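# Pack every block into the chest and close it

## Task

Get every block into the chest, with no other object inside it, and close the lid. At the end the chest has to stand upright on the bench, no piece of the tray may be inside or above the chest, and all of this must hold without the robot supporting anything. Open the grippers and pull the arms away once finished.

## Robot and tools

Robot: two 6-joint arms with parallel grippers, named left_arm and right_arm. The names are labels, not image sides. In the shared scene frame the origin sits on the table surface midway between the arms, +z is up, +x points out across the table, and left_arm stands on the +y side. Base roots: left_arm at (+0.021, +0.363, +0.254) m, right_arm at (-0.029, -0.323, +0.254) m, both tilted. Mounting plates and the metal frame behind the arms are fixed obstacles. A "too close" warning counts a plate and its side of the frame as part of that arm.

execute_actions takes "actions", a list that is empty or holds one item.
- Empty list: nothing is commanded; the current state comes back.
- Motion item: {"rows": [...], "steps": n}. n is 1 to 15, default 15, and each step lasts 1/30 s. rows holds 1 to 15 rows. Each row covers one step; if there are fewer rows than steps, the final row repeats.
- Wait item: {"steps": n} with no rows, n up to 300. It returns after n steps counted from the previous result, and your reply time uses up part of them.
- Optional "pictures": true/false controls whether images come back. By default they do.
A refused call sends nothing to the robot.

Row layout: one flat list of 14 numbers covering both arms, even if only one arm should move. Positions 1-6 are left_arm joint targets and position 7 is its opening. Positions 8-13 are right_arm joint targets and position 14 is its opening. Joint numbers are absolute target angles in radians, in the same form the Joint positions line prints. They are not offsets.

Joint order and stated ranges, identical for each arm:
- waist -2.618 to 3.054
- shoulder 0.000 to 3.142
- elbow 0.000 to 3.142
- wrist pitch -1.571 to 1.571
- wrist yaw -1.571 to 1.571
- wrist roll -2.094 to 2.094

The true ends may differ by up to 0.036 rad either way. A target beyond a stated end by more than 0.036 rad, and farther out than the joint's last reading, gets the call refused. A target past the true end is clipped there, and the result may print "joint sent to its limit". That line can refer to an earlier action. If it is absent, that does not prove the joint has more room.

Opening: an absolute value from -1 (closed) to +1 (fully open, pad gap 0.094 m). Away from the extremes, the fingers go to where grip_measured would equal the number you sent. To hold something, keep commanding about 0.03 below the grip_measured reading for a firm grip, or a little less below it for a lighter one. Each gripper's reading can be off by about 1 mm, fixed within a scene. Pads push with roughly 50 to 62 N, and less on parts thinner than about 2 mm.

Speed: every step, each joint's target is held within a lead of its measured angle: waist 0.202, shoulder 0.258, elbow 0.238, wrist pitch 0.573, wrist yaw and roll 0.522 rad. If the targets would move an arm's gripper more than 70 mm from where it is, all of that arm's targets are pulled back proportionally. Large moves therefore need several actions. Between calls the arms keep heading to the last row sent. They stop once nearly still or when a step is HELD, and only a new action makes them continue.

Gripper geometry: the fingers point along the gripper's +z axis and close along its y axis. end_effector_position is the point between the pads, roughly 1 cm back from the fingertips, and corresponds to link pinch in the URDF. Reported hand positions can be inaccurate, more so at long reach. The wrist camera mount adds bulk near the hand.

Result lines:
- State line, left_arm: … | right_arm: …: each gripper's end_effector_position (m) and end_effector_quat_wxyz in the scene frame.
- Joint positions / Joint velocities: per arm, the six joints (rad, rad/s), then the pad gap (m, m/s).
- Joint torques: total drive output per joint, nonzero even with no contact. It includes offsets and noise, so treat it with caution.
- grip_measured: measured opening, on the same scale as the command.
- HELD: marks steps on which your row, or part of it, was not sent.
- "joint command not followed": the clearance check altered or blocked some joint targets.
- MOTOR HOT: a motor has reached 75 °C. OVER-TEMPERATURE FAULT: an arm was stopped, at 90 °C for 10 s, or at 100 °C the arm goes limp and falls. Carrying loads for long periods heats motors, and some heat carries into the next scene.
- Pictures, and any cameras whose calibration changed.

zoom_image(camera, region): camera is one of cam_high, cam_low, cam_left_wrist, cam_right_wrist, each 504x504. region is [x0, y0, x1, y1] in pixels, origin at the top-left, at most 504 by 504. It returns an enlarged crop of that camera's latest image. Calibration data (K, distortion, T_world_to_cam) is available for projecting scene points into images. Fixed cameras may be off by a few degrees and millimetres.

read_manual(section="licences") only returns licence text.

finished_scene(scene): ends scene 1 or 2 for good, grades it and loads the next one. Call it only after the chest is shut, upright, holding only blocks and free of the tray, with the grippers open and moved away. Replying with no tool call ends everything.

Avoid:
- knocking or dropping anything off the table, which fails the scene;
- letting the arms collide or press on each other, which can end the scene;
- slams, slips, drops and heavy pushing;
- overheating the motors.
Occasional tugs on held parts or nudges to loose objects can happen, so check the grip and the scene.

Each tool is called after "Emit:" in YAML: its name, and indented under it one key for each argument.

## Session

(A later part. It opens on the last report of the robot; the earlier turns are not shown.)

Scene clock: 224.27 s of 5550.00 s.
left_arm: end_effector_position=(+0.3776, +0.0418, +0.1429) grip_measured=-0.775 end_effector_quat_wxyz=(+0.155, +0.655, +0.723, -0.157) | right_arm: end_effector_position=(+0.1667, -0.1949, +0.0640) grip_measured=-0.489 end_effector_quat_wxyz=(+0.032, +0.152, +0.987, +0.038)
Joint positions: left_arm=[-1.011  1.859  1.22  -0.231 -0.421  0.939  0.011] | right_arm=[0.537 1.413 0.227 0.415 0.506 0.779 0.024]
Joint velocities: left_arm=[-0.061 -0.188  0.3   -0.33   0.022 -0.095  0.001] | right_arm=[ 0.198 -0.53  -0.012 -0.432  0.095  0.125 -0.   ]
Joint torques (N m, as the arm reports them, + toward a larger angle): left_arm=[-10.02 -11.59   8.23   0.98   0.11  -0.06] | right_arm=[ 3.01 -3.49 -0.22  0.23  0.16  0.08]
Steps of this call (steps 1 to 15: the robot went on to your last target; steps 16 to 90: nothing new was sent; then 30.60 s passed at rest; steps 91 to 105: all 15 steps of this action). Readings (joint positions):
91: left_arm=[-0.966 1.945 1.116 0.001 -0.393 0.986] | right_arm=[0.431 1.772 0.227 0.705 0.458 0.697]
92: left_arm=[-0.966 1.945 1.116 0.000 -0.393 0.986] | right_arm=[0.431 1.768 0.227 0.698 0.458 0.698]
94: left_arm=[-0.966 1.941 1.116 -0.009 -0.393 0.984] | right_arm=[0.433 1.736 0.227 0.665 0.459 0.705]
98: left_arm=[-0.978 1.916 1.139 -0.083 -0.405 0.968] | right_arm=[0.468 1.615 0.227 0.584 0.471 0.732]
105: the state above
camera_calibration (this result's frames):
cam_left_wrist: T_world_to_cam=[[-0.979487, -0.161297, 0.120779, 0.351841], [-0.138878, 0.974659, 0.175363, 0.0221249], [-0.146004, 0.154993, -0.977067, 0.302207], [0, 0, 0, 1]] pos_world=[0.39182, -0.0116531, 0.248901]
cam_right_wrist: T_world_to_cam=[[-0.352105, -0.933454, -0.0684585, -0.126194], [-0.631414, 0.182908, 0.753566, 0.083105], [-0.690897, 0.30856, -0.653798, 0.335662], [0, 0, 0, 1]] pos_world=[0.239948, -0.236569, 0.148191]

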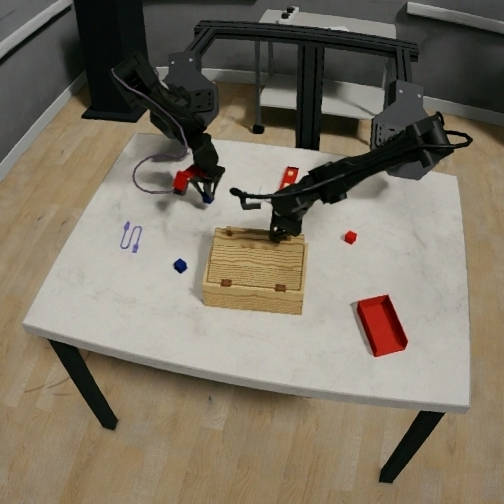

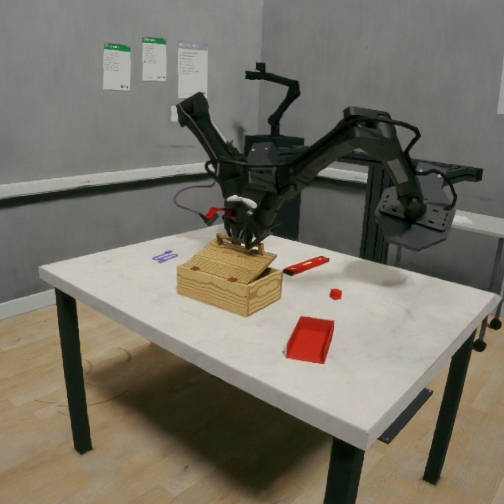

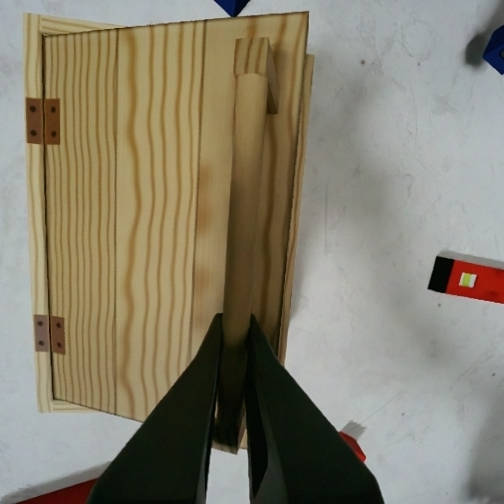

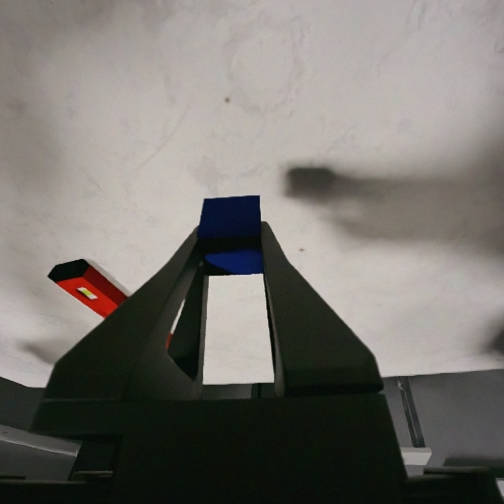

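Emit:
execute_actions:
  actions:
    - {"rows":[[-1.055,1.805,1.28,-0.27,-0.435,0.925,-0.79,0.56,1.38,0.21,0.32,0.54,0.8,-0.52],[-1.062,1.8,1.292,-0.285,-0.435,0.925,-0.79,0.56,1.38,0.21,0.32,0.54,0.8,-0.52],[-1.065,1.795,1.31,-0.305,-0.435,0.925,-0.79,0.56,1.38,0.21,0.32,0.54,0.8,-0.52],[-1.065,1.79,1.33,-0.325,-0.435,0.925,-0.79,0.56,1.38,0.21,0.32,0.54,0.8,-0.52],[-1.065,1.79,1.35,-0.345,-0.435,0.925,-0.79,0.56,1.38,0.21,0.32,0.54,0.8,-0.52],[-1.065,1.79,1.37,-0.365,-0.435,0.925,-0.79,0.56,1.38,0.21,0.32,0.54,0.8,-0.52],[-1.065,1.79,1.39,-0.385,-0.435,0.925,-0.79,0.56,1.38,0.21,0.32,0.54,0.8,-0.52],[-1.062,1.795,1.41,-0.405,-0.435,0.93,-0.79,0.56,1.38,0.21,0.32,0.54,0.8,-0.52],[-1.058,1.8,1.43,-0.42,-0.43,0.93,-0.79,0.56,1.38,0.21,0.32,0.54,0.8,-0.52],[-1.054,1.81,1.45,-0.44,-0.43,0.935,-0.79,0.56,1.38,0.21,0.32,0.54,0.8,-0.52],[-1.05,1.82,1.47,-0.455,-0.425,0.94,-0.79,0.56,1.38,0.21,0.32,0.54,0.8,-0.52],[-1.045,1.825,1.49,-0.475,-0.425,0.94,-0.79,0.56,1.38,0.21,0.32,0.54,0.8,-0.52],[-1.04,1.83,1.51,-0.49,-0.42,0.945,-0.79,0.56,1.38,0.21,0.32,0.54,0.8,-0.52],[-1.035,1.835,1.53,-0.51,-0.42,0.945,-0.79,0.56,1.38,0.21,0.32,0.54,0.8,-0.52],[-1.03,1.84,1.55,-0.525,-0.42,0.945,-0.79,0.56,1.38,0.21,0.32,0.54,0.8,-0.52]]}
  pictures: false

Emit:
execute_actions:
  actions:
    - {"rows":[[-1.026,1.846,1.57,-0.538,-0.417,0.95,-0.79,0.56,1.38,0.21,0.32,0.54,0.8,-0.52],[-1.022,1.852,1.59,-0.55,-0.414,0.953,-0.79,0.56,1.38,0.21,0.32,0.54,0.8,-0.52],[-1.018,1.858,1.61,-0.563,-0.411,0.956,-0.79,0.56,1.38,0.21,0.32,0.54,0.8,-0.52],[-1.014,1.864,1.63,-0.575,-0.408,0.959,-0.79,0.56,1.38,0.21,0.32,0.54,0.8,-0.52],[-1.01,1.87,1.65,-0.588,-0.405,0.962,-0.79,0.56,1.38,0.21,0.32,0.54,0.8,-0.52],[-1.006,1.876,1.67,-0.6,-0.402,0.965,-0.79,0.56,1.38,0.21,0.32,0.54,0.8,-0.52],[-1.002,1.883,1.69,-0.613,-0.399,0.968,-0.79,0.56,1.38,0.21,0.32,0.54,0.8,-0.52],[-0.998,1.89,1.71,-0.625,-0.396,0.971,-0.79,0.56,1.38,0.21,0.32,0.54,0.8,-0.52],[-0.994,1.897,1.73,-0.638,-0.393,0.975,-0.79,0.56,1.38,0.21,0.32,0.54,0.8,-0.52],[-0.99,1.904,1.75,-0.65,-0.39,0.979,-0.79,0.56,1.38,0.21,0.32,0.54,0.8,-0.52],[-0.986,1.911,1.77,-0.663,-0.387,0.982,-0.79,0.56,1.38,0.21,0.32,0.54,0.8,-0.52],[-0.982,1.918,1.787,-0.675,-0.385,0.985,-0.79,0.56,1.38,0.21,0.32,0.54,0.8,-0.52]]}

Scene clock: 251.87 s of 5550.00 s.
left_arm: end_effector_position=(+0.4328, +0.0442, +0.1863) grip_measured=-0.777 end_effector_quat_wxyz=(+0.161, +0.649, +0.728, -0.152) | right_arm: end_effector_position=(+0.1559, -0.2029, +0.0658) grip_measured=-0.489 end_effector_quat_wxyz=(+0.014, +0.142, +0.990, +0.018)
Joint positions: left_arm=[-1.021  1.844  1.47  -0.481 -0.436  0.928  0.01 ] | right_arm=[0.545 1.393 0.227 0.331 0.522 0.794 0.024]
Joint velocities: left_arm=[ 0.046  0.027  0.559 -0.476 -0.066 -0.095 -0.001] | right_arm=[-0.007 -0.012 -0.002  0.022  0.022 -0.007 -0.001]
Joint torques (N m, as the arm reports them, + toward a larger angle): left_arm=[-8.46 -9.36  9.66  1.14  0.43  0.15] | right_arm=[ 3.55 -4.35 -0.22  0.28  0.16  0.07]
Steps of this call (steps 1 to 30: the robot went on to your last target; steps 31 to 100: nothing new was sent; then 23.77 s passed at rest; steps 101 to 115: all 15 steps of this action). Readings (joint positions):
101: left_arm=[-1.014 1.844 1.240 -0.259 -0.428 0.929] | right_arm=[0.545 1.393 0.227 0.331 0.522 0.794]
102: left_arm=[-1.015 1.844 1.242 -0.262 -0.429 0.928] | right_arm=[0.545 1.393 0.227 0.331 0.522 0.794]
104: left_arm=[-1.018 1.844 1.258 -0.286 -0.433 0.926] | right_arm=[0.545 1.393 0.227 0.331 0.522 0.794]
108: left_arm=[-1.024 1.844 1.327 -0.361 -0.435 0.924] | right_arm=[0.545 1.393 0.227 0.331 0.522 0.794]
115: the state above

Scene clock: 252.37 s of 5550.00 s.
left_arm: end_effector_position=(+0.4872, +0.0526, +0.1918) grip_measured=-0.777 end_effector_quat_wxyz=(+0.159, +0.646, +0.732, -0.146) | right_arm: end_effector_position=(+0.1559, -0.2029, +0.0658) grip_measured=-0.489 end_effector_quat_wxyz=(+0.014, +0.142, +0.990, +0.018)
Joint positions: left_arm=[-0.962  1.921  1.739 -0.655 -0.41   0.966  0.01 ] | right_arm=[0.545 1.393 0.227 0.331 0.522 0.794 0.024]
Joint velocities: left_arm=[ 0.027  0.007  0.09  -0.11  -0.022 -0.007  0.   ] | right_arm=[ 0.007 -0.007  0.002 -0.037 -0.022 -0.051 -0.   ]
Joint torques (N m, as the arm reports them, + toward a larger angle): left_arm=[ -9.85 -10.53   9.77   0.67   0.54   0.14] | right_arm=[ 3.57 -4.26 -0.2   0.27  0.14  0.06]
Steps of this call (steps 1 to 15: all 15 steps of this action). Readings (joint positions):
1: left_arm=[-1.019 1.844 1.489 -0.498 -0.435 0.929] | right_arm=[0.545 1.393 0.227 0.331 0.522 0.794]
2: left_arm=[-1.016 1.846 1.510 -0.515 -0.434 0.931] | right_arm=[0.545 1.393 0.227 0.331 0.522 0.794]
4: left_arm=[-1.007 1.854 1.551 -0.545 -0.432 0.935] | right_arm=[0.545 1.393 0.227 0.331 0.522 0.794]
8: left_arm=[-0.987 1.882 1.631 -0.594 -0.426 0.947] | right_arm=[0.545 1.393 0.227 0.331 0.522 0.794]
15: the state above
camera_calibration (this result's frames):
cam_left_wrist: T_world_to_cam=[[-0.975867, -0.190815, 0.10618, 0.457599], [-0.169405, 0.968355, 0.183276, 0.0319315], [-0.137792, 0.160865, -0.97731, 0.360023], [0, 0, 0, 1]] pos_world=[0.501573, -0.00151969, 0.297414]
cam_right_wrist: T_world_to_cam=[[-0.334073, -0.942301, -0.021536, -0.145052], [-0.604803, 0.196784, 0.77168, 0.073888], [-0.722917, 0.270823, -0.635646, 0.327975], [0, 0, 0, 1]] pos_world=[0.233328, -0.240046, 0.148335]

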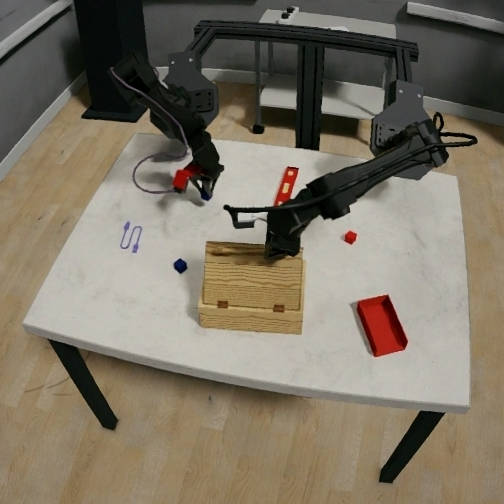

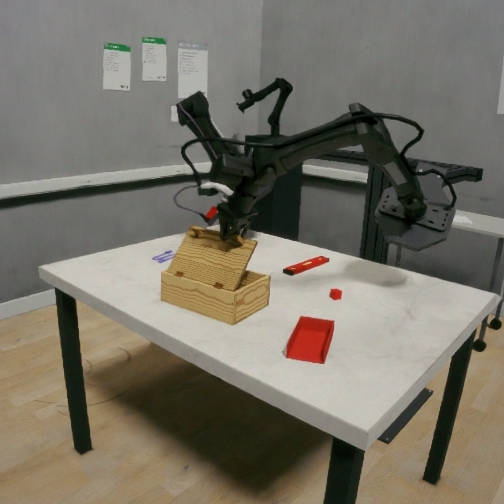

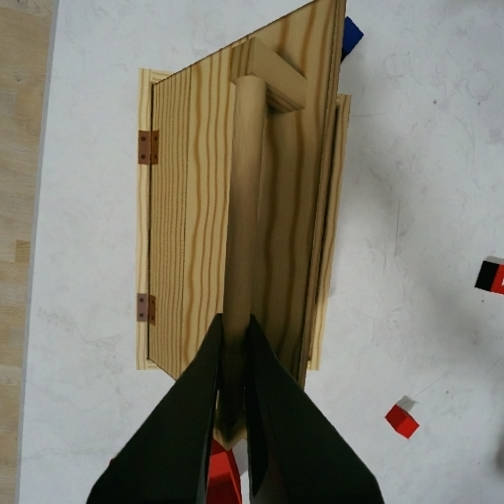

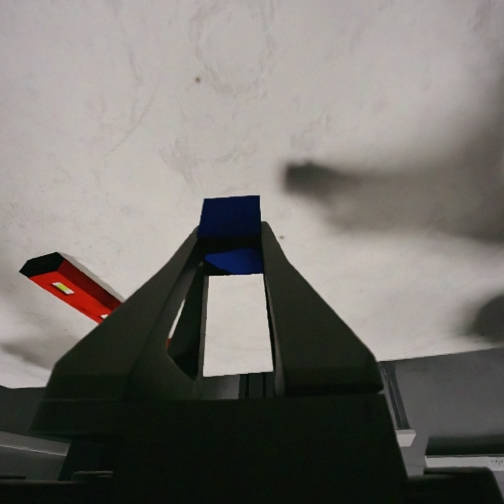

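Emit:
execute_actions:
  actions:
    - {"rows":[[-0.995,1.89,1.76,-0.67,-0.4,0.97,-0.79,0.56,1.38,0.21,0.32,0.54,0.8,-0.52],[-1.005,1.87,1.74,-0.67,-0.41,0.965,-0.79,0.56,1.38,0.21,0.32,0.54,0.8,-0.52],[-1.012,1.86,1.725,-0.665,-0.415,0.96,-0.79,0.56,1.38,0.21,0.32,0.54,0.8,-0.52],[-1.019,1.85,1.71,-0.655,-0.42,0.955,-0.79,0.56,1.38,0.21,0.32,0.54,0.8,-0.52],[-1.026,1.84,1.695,-0.645,-0.42,0.95,-0.79,0.56,1.38,0.21,0.32,0.54,0.8,-0.52],[-1.032,1.832,1.68,-0.635,-0.425,0.947,-0.79,0.56,1.38,0.21,0.32,0.54,0.8,-0.52],[-1.038,1.825,1.66,-0.625,-0.425,0.944,-0.79,0.56,1.38,0.21,0.32,0.54,0.8,-0.52],[-1.044,1.818,1.64,-0.612,-0.43,0.941,-0.79,0.56,1.38,0.21,0.32,0.54,0.8,-0.52],[-1.049,1.811,1.62,-0.6,-0.43,0.938,-0.79,0.56,1.38,0.21,0.32,0.54,0.8,-0.52],[-1.054,1.804,1.6,-0.588,-0.435,0.935,-0.79,0.56,1.38,0.21,0.32,0.54,0.8,-0.52],[-1.059,1.798,1.58,-0.575,-0.435,0.932,-0.79,0.56,1.38,0.21,0.32,0.54,0.8,-0.52],[-1.063,1.792,1.56,-0.563,-0.44,0.929,-0.79,0.56,1.38,0.21,0.32,0.54,0.8,-0.52],[-1.067,1.787,1.54,-0.55,-0.44,0.926,-0.79,0.56,1.38,0.21,0.32,0.54,0.8,-0.52],[-1.07,1.782,1.52,-0.54,-0.44,0.925,-0.79,0.56,1.38,0.21,0.32,0.54,0.8,-0.52]]}
  pictures: false

Emit:
execute_actions:
  actions:
    - {"steps":10}

Scene clock: 272.67 s of 5550.00 s.
left_arm: end_effector_position=(+0.4537, +0.0549, +0.2080) grip_measured=-0.777 end_effector_quat_wxyz=(+0.164, +0.650, +0.728, -0.144) | right_arm: end_effector_position=(+0.1559, -0.2029, +0.0658) grip_measured=-0.489 end_effector_quat_wxyz=(+0.014, +0.142, +0.990, +0.018)
Joint positions: left_arm=[-1.026  1.82   1.557 -0.584 -0.453  0.933  0.01 ] | right_arm=[0.545 1.393 0.227 0.331 0.522 0.794 0.024]
Joint velocities: left_arm=[-0.076 -0.076 -0.403  0.066 -0.022 -0.007  0.   ] | right_arm=[-0.007  0.007 -0.002 -0.066  0.037 -0.022  0.   ]
Joint torques (N m, as the arm reports them, + toward a larger angle): left_arm=[-10.83 -11.97   4.81   1.05   0.53   0.01] | right_arm=[ 3.59 -4.26 -0.23  0.29  0.14  0.08]
Steps of this call (steps 1 to 15: the robot went on to your last target; steps 16 to 90: nothing new was sent; then 16.80 s passed at rest; steps 91 to 105: all 15 steps of this action). Readings (joint positions):
91: left_arm=[-0.960 1.921 1.742 -0.663 -0.409 0.967] | right_arm=[0.545 1.393 0.227 0.331 0.522 0.794]
92: left_arm=[-0.960 1.921 1.742 -0.663 -0.410 0.966] | right_arm=[0.545 1.393 0.227 0.331 0.522 0.794]
94: left_arm=[-0.962 1.916 1.738 -0.661 -0.413 0.962] | right_arm=[0.545 1.393 0.227 0.331 0.522 0.794]
98: left_arm=[-0.984 1.877 1.683 -0.649 -0.425 0.949] | right_arm=[0.545 1.393 0.227 0.331 0.522 0.794]
105: the state above

Scene clock: 273.00 s of 5550.00 s.
left_arm: end_effector_position=(+0.4433, +0.0552, +0.2026) grip_measured=-0.777 end_effector_quat_wxyz=(+0.155, +0.653, +0.726, -0.146) | right_arm: end_effector_position=(+0.1559, -0.2029, +0.0658) grip_measured=-0.489 end_effector_quat_wxyz=(+0.014, +0.142, +0.990, +0.018)
Joint positions: left_arm=[-1.029  1.818  1.525 -0.577 -0.455  0.924  0.01 ] | right_arm=[0.545 1.393 0.227 0.331 0.522 0.794 0.024]
Joint velocities: left_arm=[-0.017  0.002 -0.012 -0.11  -0.037  0.037 -0.001] | right_arm=[-0.002 -0.002  0.002 -0.007 -0.051 -0.051  0.001]
Joint torques (N m, as the arm reports them, + toward a larger angle): left_arm=[-11.02 -12.2    5.39   1.2    0.4    0.01] | right_arm=[ 3.62 -4.28 -0.21  0.31  0.18  0.07]
Steps of this call (steps 1 to 10: the robot went on to your last target). Readings (joint positions):
1: left_arm=[-1.028 1.818 1.546 -0.580 -0.455 0.931] | right_arm=[0.545 1.393 0.227 0.331 0.522 0.794]
2: left_arm=[-1.029 1.818 1.539 -0.578 -0.455 0.930] | right_arm=[0.545 1.393 0.227 0.331 0.522 0.794]
4: left_arm=[-1.029 1.818 1.530 -0.577 -0.455 0.927] | right_arm=[0.545 1.393 0.227 0.331 0.522 0.794]
8: left_arm=[-1.029 1.818 1.525 -0.577 -0.455 0.924] | right_arm=[0.545 1.393 0.227 0.331 0.522 0.794]
10: the state above
camera_calibration (this result's frames):
cam_left_wrist: T_world_to_cam=[[-0.9793, -0.172716, 0.105546, 0.414715], [-0.15081, 0.970391, 0.188672, 0.0105344], [-0.135008, 0.168849, -0.976352, 0.362248], [0, 0, 0, 1]] pos_world=[0.456626, 0.000240145, 0.307922]
cam_right_wrist: T_world_to_cam=[[-0.334073, -0.942301, -0.021536, -0.145052], [-0.604803, 0.196784, 0.77168, 0.073888], [-0.722917, 0.270823, -0.635646, 0.327975], [0, 0, 0, 1]] pos_world=[0.233328, -0.240046, 0.148335]

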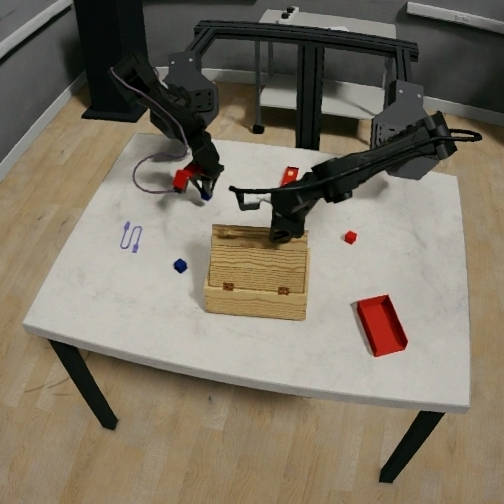

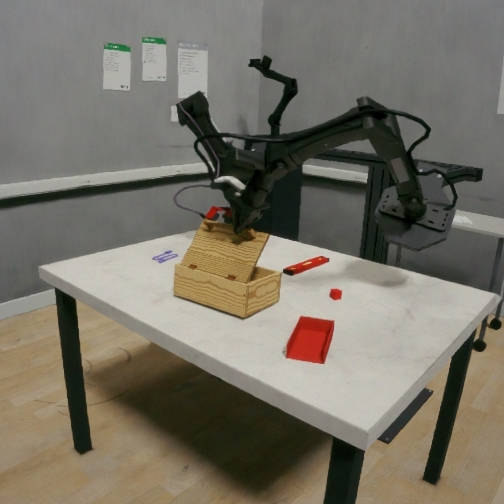

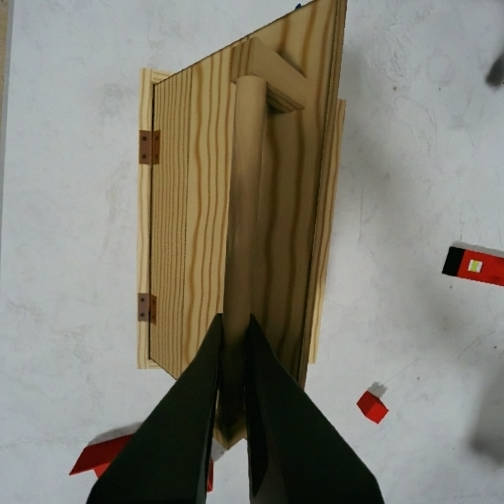

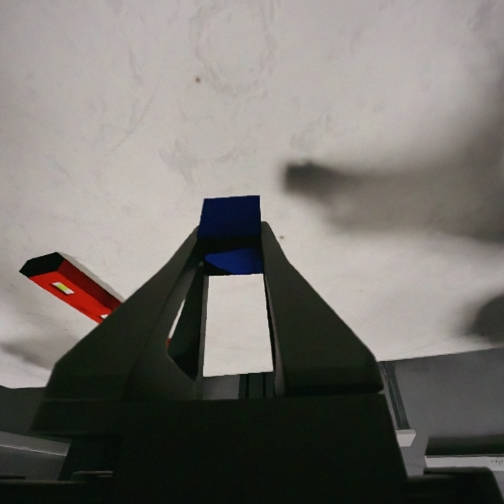

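Emit:
execute_actions:
  actions:
    - {"rows":[[-1.06,1.79,1.525,-0.535,-0.435,0.93,-0.79,0.58,1.385,0.23,0.35,0.56,0.86,-0.52],[-1.055,1.8,1.53,-0.53,-0.43,0.935,-0.79,0.6,1.39,0.25,0.39,0.59,0.93,-0.52],[-1.05,1.81,1.535,-0.525,-0.425,0.94,-0.79,0.625,1.395,0.27,0.43,0.62,1.0,-0.52],[-1.045,1.82,1.54,-0.52,-0.42,0.945,-0.79,0.65,1.4,0.29,0.47,0.65,1.07,-0.52],[-1.04,1.825,1.54,-0.52,-0.42,0.945,-0.79,0.675,1.41,0.31,0.51,0.68,1.14,-0.52],[-1.035,1.83,1.54,-0.52,-0.42,0.945,-0.79,0.7,1.42,0.33,0.55,0.71,1.21,-0.52],[-1.03,1.835,1.54,-0.52,-0.42,0.945,-0.79,0.725,1.43,0.35,0.59,0.74,1.28,-0.52],[-1.028,1.84,1.54,-0.52,-0.42,0.945,-0.79,0.75,1.44,0.37,0.63,0.77,1.35,-0.52],[-1.028,1.84,1.54,-0.52,-0.42,0.945,-0.79,0.77,1.45,0.39,0.67,0.8,1.42,-0.52],[-1.028,1.84,1.54,-0.52,-0.42,0.945,-0.79,0.79,1.46,0.41,0.71,0.82,1.49,-0.52],[-1.028,1.84,1.54,-0.52,-0.42,0.945,-0.79,0.81,1.47,0.43,0.75,0.84,1.56,-0.52],[-1.028,1.84,1.54,-0.52,-0.42,0.945,-0.79,0.825,1.48,0.45,0.79,0.86,1.63,-0.52],[-1.028,1.84,1.54,-0.52,-0.42,0.945,-0.79,0.835,1.49,0.47,0.815,0.865,1.67,-0.52],[-1.028,1.84,1.54,-0.52,-0.42,0.945,-0.79,0.84,1.495,0.488,0.815,0.865,1.67,-0.52]]}
  pictures: false

Emit:
execute_actions:
  actions:
    - {"steps":12}

Scene clock: 308.93 s of 5550.00 s.
left_arm: end_effector_position=(+0.4449, +0.0552, +0.1900) grip_measured=-0.777 end_effector_quat_wxyz=(+0.151, +0.652, +0.729, -0.144) | right_arm: end_effector_position=(+0.2829, -0.0858, +0.1317) grip_measured=-0.488 end_effector_quat_wxyz=(+0.152, +0.549, +0.790, +0.228)
Joint positions: left_arm=[-1.006  1.84   1.525 -0.554 -0.446  0.935  0.01 ] | right_arm=[0.818 1.477 0.458 0.719 0.792 1.508 0.024]
Joint velocities: left_arm=[ 0.002  0.002 -0.002 -0.022  0.007 -0.007 -0.001] | right_arm=[ 0.203  0.139  0.427  0.681  0.33   1.004 -0.001]
Joint torques (N m, as the arm reports them, + toward a larger angle): left_arm=[-9.41 -9.25  7.1   1.14  0.55  0.07] | right_arm=[ 4.53 -3.73  3.17  0.85  0.2   0.02]
Steps of this call (steps 1 to 30: the robot went on to your last target; steps 31 to 100: nothing new was sent; then 32.10 s passed at rest; steps 101 to 115: all 15 steps of this action). Readings (joint positions):
101: left_arm=[-1.029 1.818 1.525 -0.577 -0.455 0.924] | right_arm=[0.549 1.393 0.227 0.331 0.527 0.804]
102: left_arm=[-1.029 1.818 1.525 -0.576 -0.454 0.924] | right_arm=[0.559 1.393 0.227 0.336 0.536 0.826]
104: left_arm=[-1.029 1.818 1.525 -0.575 -0.452 0.925] | right_arm=[0.596 1.393 0.234 0.359 0.566 0.897]
108: left_arm=[-1.019 1.826 1.525 -0.568 -0.448 0.931] | right_arm=[0.693 1.416 0.307 0.467 0.652 1.105]
115: the state above

Scene clock: 309.33 s of 5550.00 s.
left_arm: end_effector_position=(+0.4451, +0.0551, +0.1901) grip_measured=-0.777 end_effector_quat_wxyz=(+0.152, +0.652, +0.728, -0.144) | right_arm: end_effector_position=(+0.3032, -0.0862, +0.1436) grip_measured=-0.488 end_effector_quat_wxyz=(+0.162, +0.633, +0.712, +0.258)
Joint positions: left_arm=[-1.006  1.84   1.525 -0.553 -0.446  0.936  0.01 ] | right_arm=[0.825 1.48  0.477 0.804 0.844 1.658 0.024]
Joint velocities: left_arm=[-0.017 -0.022 -0.012 -0.007 -0.007  0.022  0.001] | right_arm=[-0.017 -0.012  0.007  0.037 -0.022  0.081 -0.002]
Joint torques (N m, as the arm reports them, + toward a larger angle): left_arm=[-9.36 -9.18  7.05  1.14  0.56  0.09] | right_arm=[ 5.18 -3.43  3.9   1.15  0.09  0.06]
Steps of this call (steps 1 to 12: the robot went on to your last target). Readings (joint positions):
1: left_arm=[-1.006 1.840 1.525 -0.554 -0.446 0.935] | right_arm=[0.823 1.480 0.469 0.742 0.801 1.540]
2: left_arm=[-1.006 1.840 1.525 -0.553 -0.446 0.936] | right_arm=[0.825 1.480 0.475 0.760 0.809 1.566]
4: left_arm=[-1.006 1.840 1.525 -0.553 -0.446 0.936] | right_arm=[0.825 1.480 0.477 0.783 0.823 1.603]
8: left_arm=[-1.006 1.840 1.525 -0.553 -0.446 0.936] | right_arm=[0.825 1.480 0.477 0.798 0.838 1.643]
12: the state above
camera_calibration (this result's frames):
cam_left_wrist: T_world_to_cam=[[-0.978261, -0.177218, 0.107697, 0.4172], [-0.153786, 0.968359, 0.196546, 0.0132665], [-0.139121, 0.175711, -0.974562, 0.351392], [0, 0, 0, 1]] pos_world=[0.459057, -0.000654835, 0.294914]
cam_right_wrist: T_world_to_cam=[[-0.834465, -0.0147421, -0.550863, 0.323401], [-0.488048, 0.483955, 0.726358, 0.0758234], [0.255885, 0.874968, -0.411039, 0.175299], [0, 0, 0, 1]] pos_world=[0.262016, -0.185308, 0.19513]

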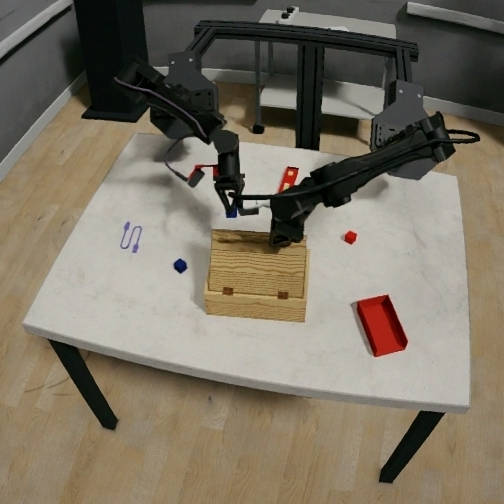

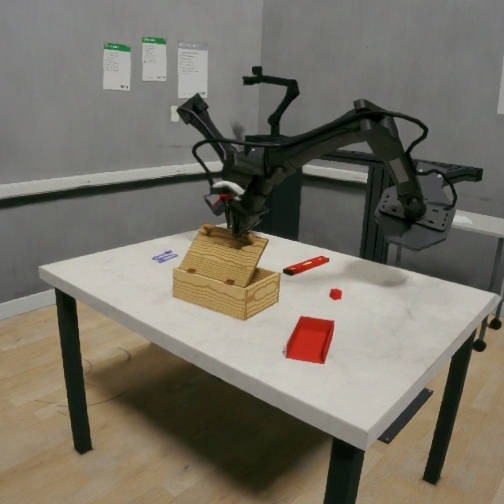

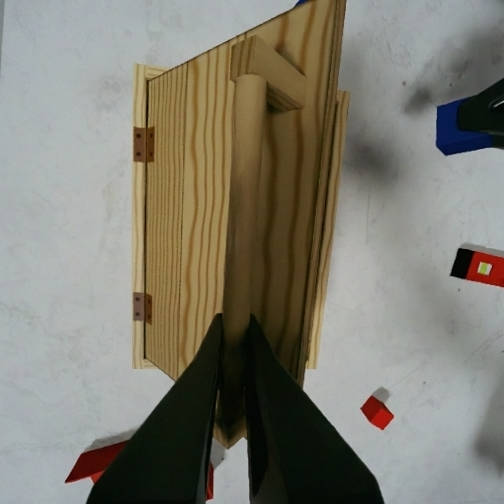

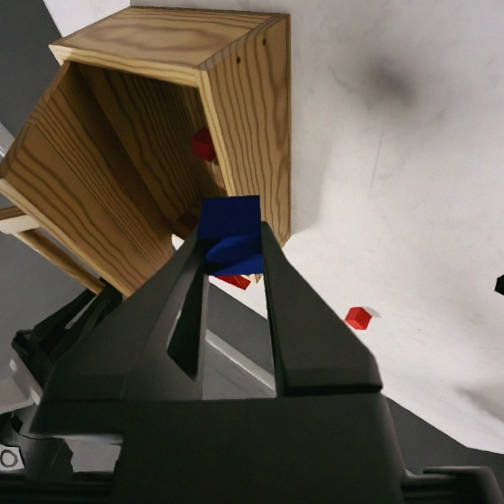

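Emit:
zoom_image:
  camera: "cam_right_wrist"
  region: [60, 0, 320, 260]

Region (60, 0, 320, 260) of cam_right_wrist's 504x504 image, scaled by 1.938, with more detail than that image has.

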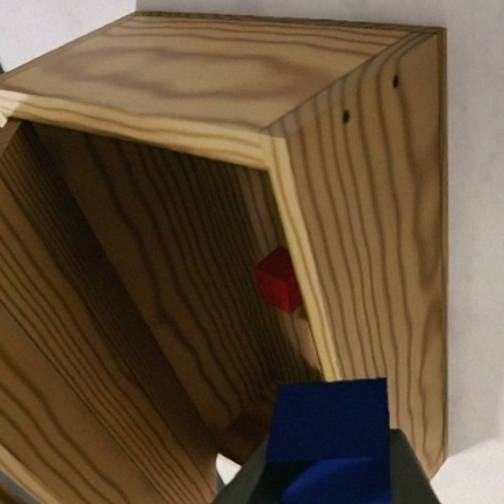

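Emit:
execute_actions:
  actions:
    - {"rows":[[-1.028,1.84,1.54,-0.52,-0.42,0.945,-0.79,0.81,1.495,0.52,0.785,0.83,1.65,-0.52],[-1.028,1.84,1.54,-0.52,-0.42,0.945,-0.79,0.795,1.5,0.55,0.76,0.815,1.65,-0.52],[-1.028,1.84,1.54,-0.52,-0.42,0.945,-0.79,0.78,1.505,0.58,0.74,0.8,1.65,-0.52],[-1.028,1.84,1.54,-0.52,-0.42,0.945,-0.79,0.765,1.51,0.61,0.715,0.785,1.64,-0.52],[-1.028,1.84,1.54,-0.52,-0.42,0.945,-0.79,0.75,1.515,0.64,0.69,0.77,1.64,-0.52],[-1.028,1.84,1.54,-0.52,-0.42,0.945,-0.79,0.735,1.52,0.67,0.67,0.755,1.63,-0.52],[-1.028,1.84,1.54,-0.52,-0.42,0.945,-0.79,0.72,1.527,0.7,0.65,0.74,1.63,-0.52],[-1.028,1.84,1.54,-0.52,-0.42,0.945,-0.79,0.705,1.535,0.73,0.63,0.725,1.62,-0.52],[-1.028,1.84,1.54,-0.52,-0.42,0.945,-0.79,0.69,1.543,0.76,0.61,0.71,1.62,-0.52],[-1.028,1.84,1.54,-0.52,-0.42,0.945,-0.79,0.675,1.55,0.78,0.595,0.695,1.62,-0.52],[-1.028,1.84,1.54,-0.52,-0.42,0.945,-0.79,0.662,1.557,0.797,0.583,0.69,1.62,-0.52]]}

Scene clock: 341.60 s of 5550.00 s.
left_arm: end_effector_position=(+0.4451, +0.0551, +0.1901) grip_measured=-0.777 end_effector_quat_wxyz=(+0.152, +0.652, +0.728, -0.144) | right_arm: end_effector_position=(+0.3976, -0.0755, +0.1344) grip_measured=-0.488 end_effector_quat_wxyz=(+0.179, +0.651, +0.687, +0.268)
Joint positions: left_arm=[-1.006  1.84   1.525 -0.553 -0.446  0.936  0.01 ] | right_arm=[0.66  1.541 0.784 0.639 0.715 1.635 0.024]
Joint velocities: left_arm=[ 0.002  0.002 -0.002  0.007 -0.066 -0.11  -0.   ] | right_arm=[-0.007 -0.002 -0.012 -0.3   -0.139 -0.095  0.001]
Joint torques (N m, as the arm reports them, + toward a larger angle): left_arm=[-9.32 -9.18  7.09  1.14  0.56  0.08] | right_arm=[ 4.23 -5.17  4.75  0.9  -0.18 -0.1 ]
Steps of this call (steps 1 to 30: the robot went on to your last target; steps 31 to 100: nothing new was sent; then 28.43 s passed at rest; steps 101 to 115: all 15 steps of this action). Readings (joint positions):
101: left_arm=[-1.006 1.840 1.525 -0.553 -0.446 0.936] | right_arm=[0.823 1.480 0.479 0.805 0.846 1.668]
102: left_arm=[-1.006 1.840 1.525 -0.553 -0.446 0.936] | right_arm=[0.817 1.482 0.488 0.797 0.842 1.667]
104: left_arm=[-1.006 1.840 1.525 -0.553 -0.446 0.936] | right_arm=[0.795 1.495 0.530 0.770 0.827 1.664]
108: left_arm=[-1.006 1.840 1.525 -0.553 -0.446 0.936] | right_arm=[0.733 1.518 0.656 0.708 0.781 1.651]
115: the state above
camera_calibration (this result's frames):
cam_left_wrist: T_world_to_cam=[[-0.978261, -0.177218, 0.107697, 0.4172], [-0.153786, 0.968359, 0.196546, 0.0132665], [-0.139121, 0.175711, -0.974562, 0.351392], [0, 0, 0, 1]] pos_world=[0.459057, -0.000654835, 0.294914]
cam_right_wrist: T_world_to_cam=[[-0.813835, 0.0444416, -0.579394, 0.397446], [-0.481318, 0.5071, 0.71497, 0.123983], [0.325585, 0.860741, -0.391306, 0.106654], [0, 0, 0, 1]] pos_world=[0.348405, -0.172337, 0.183368]

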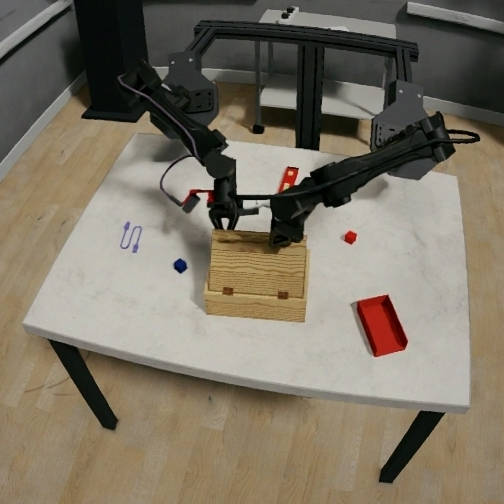

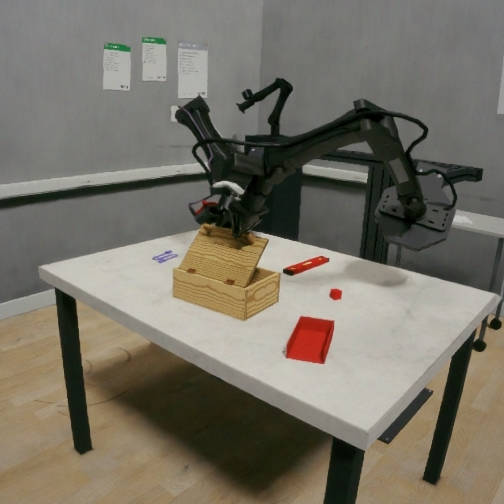

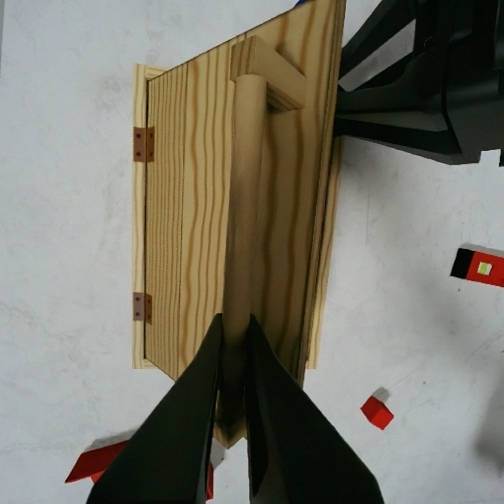

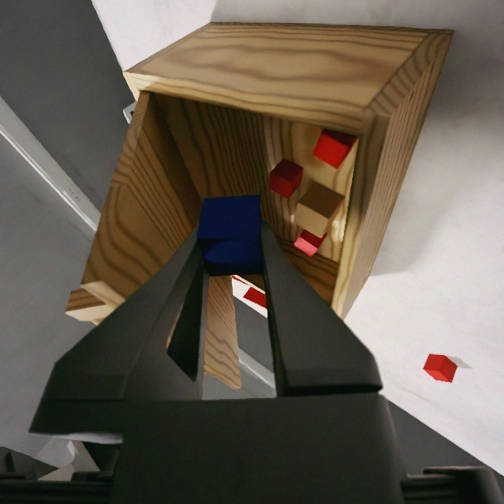

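Emit:
zoom_image:
  camera: "cam_right_wrist"
  region: [230, 100, 410, 280]

Region (230, 100, 410, 280) of cam_right_wrist's 504x504 image, scaled by 2.800, with more detail than that image has.

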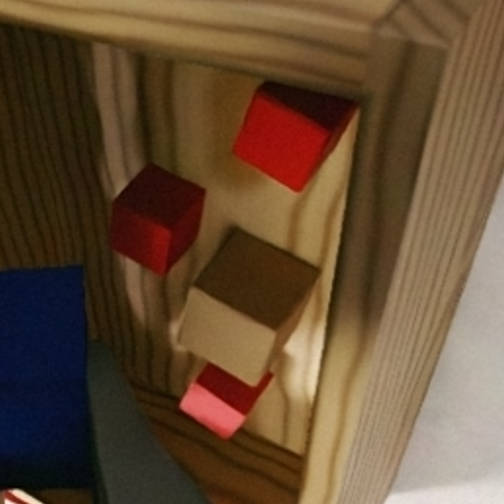

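Emit:
execute_actions:
  actions:
    - {"rows":[[-1.028,1.84,1.54,-0.52,-0.42,0.945,-0.79,0.65,1.575,0.81,0.6,0.675,1.62,-0.52],[-1.028,1.84,1.54,-0.52,-0.42,0.945,-0.79,0.64,1.593,0.822,0.608,0.66,1.62,-0.52],[-1.028,1.84,1.54,-0.52,-0.42,0.945,-0.79,0.628,1.611,0.834,0.616,0.645,1.61,-0.52],[-1.028,1.84,1.54,-0.52,-0.42,0.945,-0.79,0.617,1.629,0.846,0.624,0.63,1.61,-0.52],[-1.028,1.84,1.54,-0.52,-0.42,0.945,-0.79,0.605,1.647,0.858,0.632,0.615,1.6,-0.52],[-1.028,1.84,1.54,-0.52,-0.42,0.945,-0.79,0.594,1.665,0.87,0.64,0.6,1.6,-0.52],[-1.028,1.84,1.54,-0.52,-0.42,0.945,-0.79,0.582,1.683,0.882,0.648,0.59,1.6,-0.52],[-1.028,1.84,1.54,-0.52,-0.42,0.945,-0.79,0.571,1.701,0.894,0.656,0.58,1.6,-0.52],[-1.028,1.84,1.54,-0.52,-0.42,0.945,-0.79,0.56,1.72,0.906,0.664,0.575,1.6,-0.52],[-1.028,1.84,1.54,-0.52,-0.42,0.945,-0.79,0.55,1.738,0.918,0.668,0.575,1.6,-0.52]]}

Scene clock: 356.10 s of 5550.00 s.
left_arm: end_effector_position=(+0.4450, +0.0548, +0.1902) grip_measured=-0.777 end_effector_quat_wxyz=(+0.152, +0.653, +0.728, -0.145) | right_arm: end_effector_position=(+0.4043, -0.0705, +0.0715) grip_measured=-0.488 end_effector_quat_wxyz=(+0.161, +0.638, +0.712, +0.244)
Joint positions: left_arm=[-1.006  1.84   1.525 -0.552 -0.444  0.937  0.01 ] | right_arm=[0.549 1.734 0.895 0.654 0.59  1.613 0.024]
Joint velocities: left_arm=[-0.007 -0.007  0.002  0.022 -0.022 -0.051 -0.001] | right_arm=[-0.002 -0.007 -0.007  0.066 -0.11   0.051 -0.001]
Joint torques (N m, as the arm reports them, + toward a larger angle): left_arm=[-9.37 -9.22  7.    1.16  0.52  0.06] | right_arm=[ 4.66 -7.01  5.02  1.23 -0.06 -0.1 ]
Steps of this call (steps 1 to 30: the robot went on to your last target; steps 31 to 100: nothing new was sent; then 10.67 s passed at rest; steps 101 to 115: all 15 steps of this action). Readings (joint positions):
101: left_arm=[-1.006 1.840 1.525 -0.553 -0.446 0.936] | right_arm=[0.660 1.552 0.784 0.599 0.692 1.632]
102: left_arm=[-1.006 1.840 1.525 -0.553 -0.446 0.936] | right_arm=[0.656 1.558 0.787 0.600 0.688 1.632]
104: left_arm=[-1.006 1.840 1.525 -0.553 -0.446 0.936] | right_arm=[0.641 1.585 0.804 0.606 0.672 1.629]
108: left_arm=[-1.006 1.840 1.525 -0.553 -0.446 0.936] | right_arm=[0.594 1.663 0.853 0.626 0.628 1.619]
115: the state above
camera_calibration (this result's frames):
cam_left_wrist: T_world_to_cam=[[-0.978457, -0.175829, 0.108195, 0.416952], [-0.152565, 0.968896, 0.194845, 0.0132756], [-0.139089, 0.174141, -0.974848, 0.351691], [0, 0, 0, 1]] pos_world=[0.458912, -0.000794171, 0.295146]
cam_right_wrist: T_world_to_cam=[[-0.846543, -0.0139142, -0.532138, 0.371891], [-0.46653, 0.500797, 0.729076, 0.162238], [0.256349, 0.865453, -0.430438, 0.106618], [0, 0, 0, 1]] pos_world=[0.363179, -0.168347, 0.125506]

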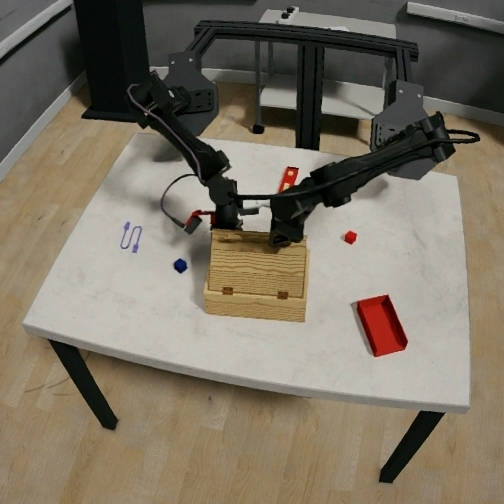

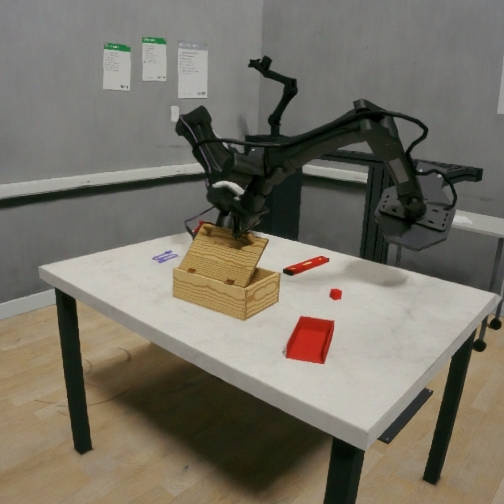

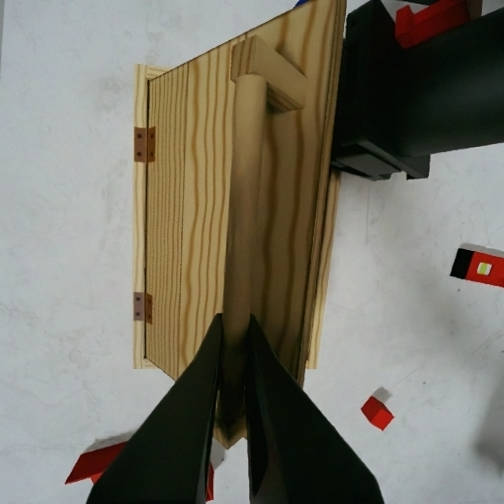

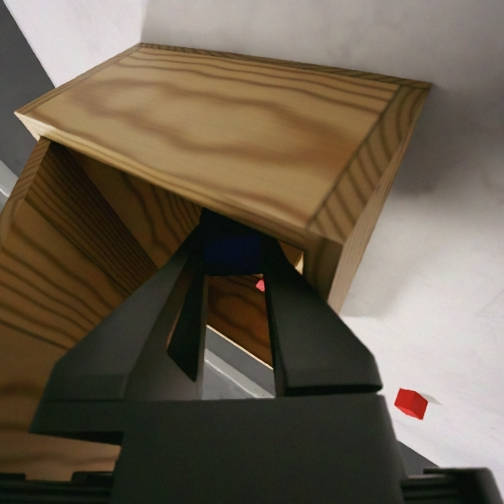

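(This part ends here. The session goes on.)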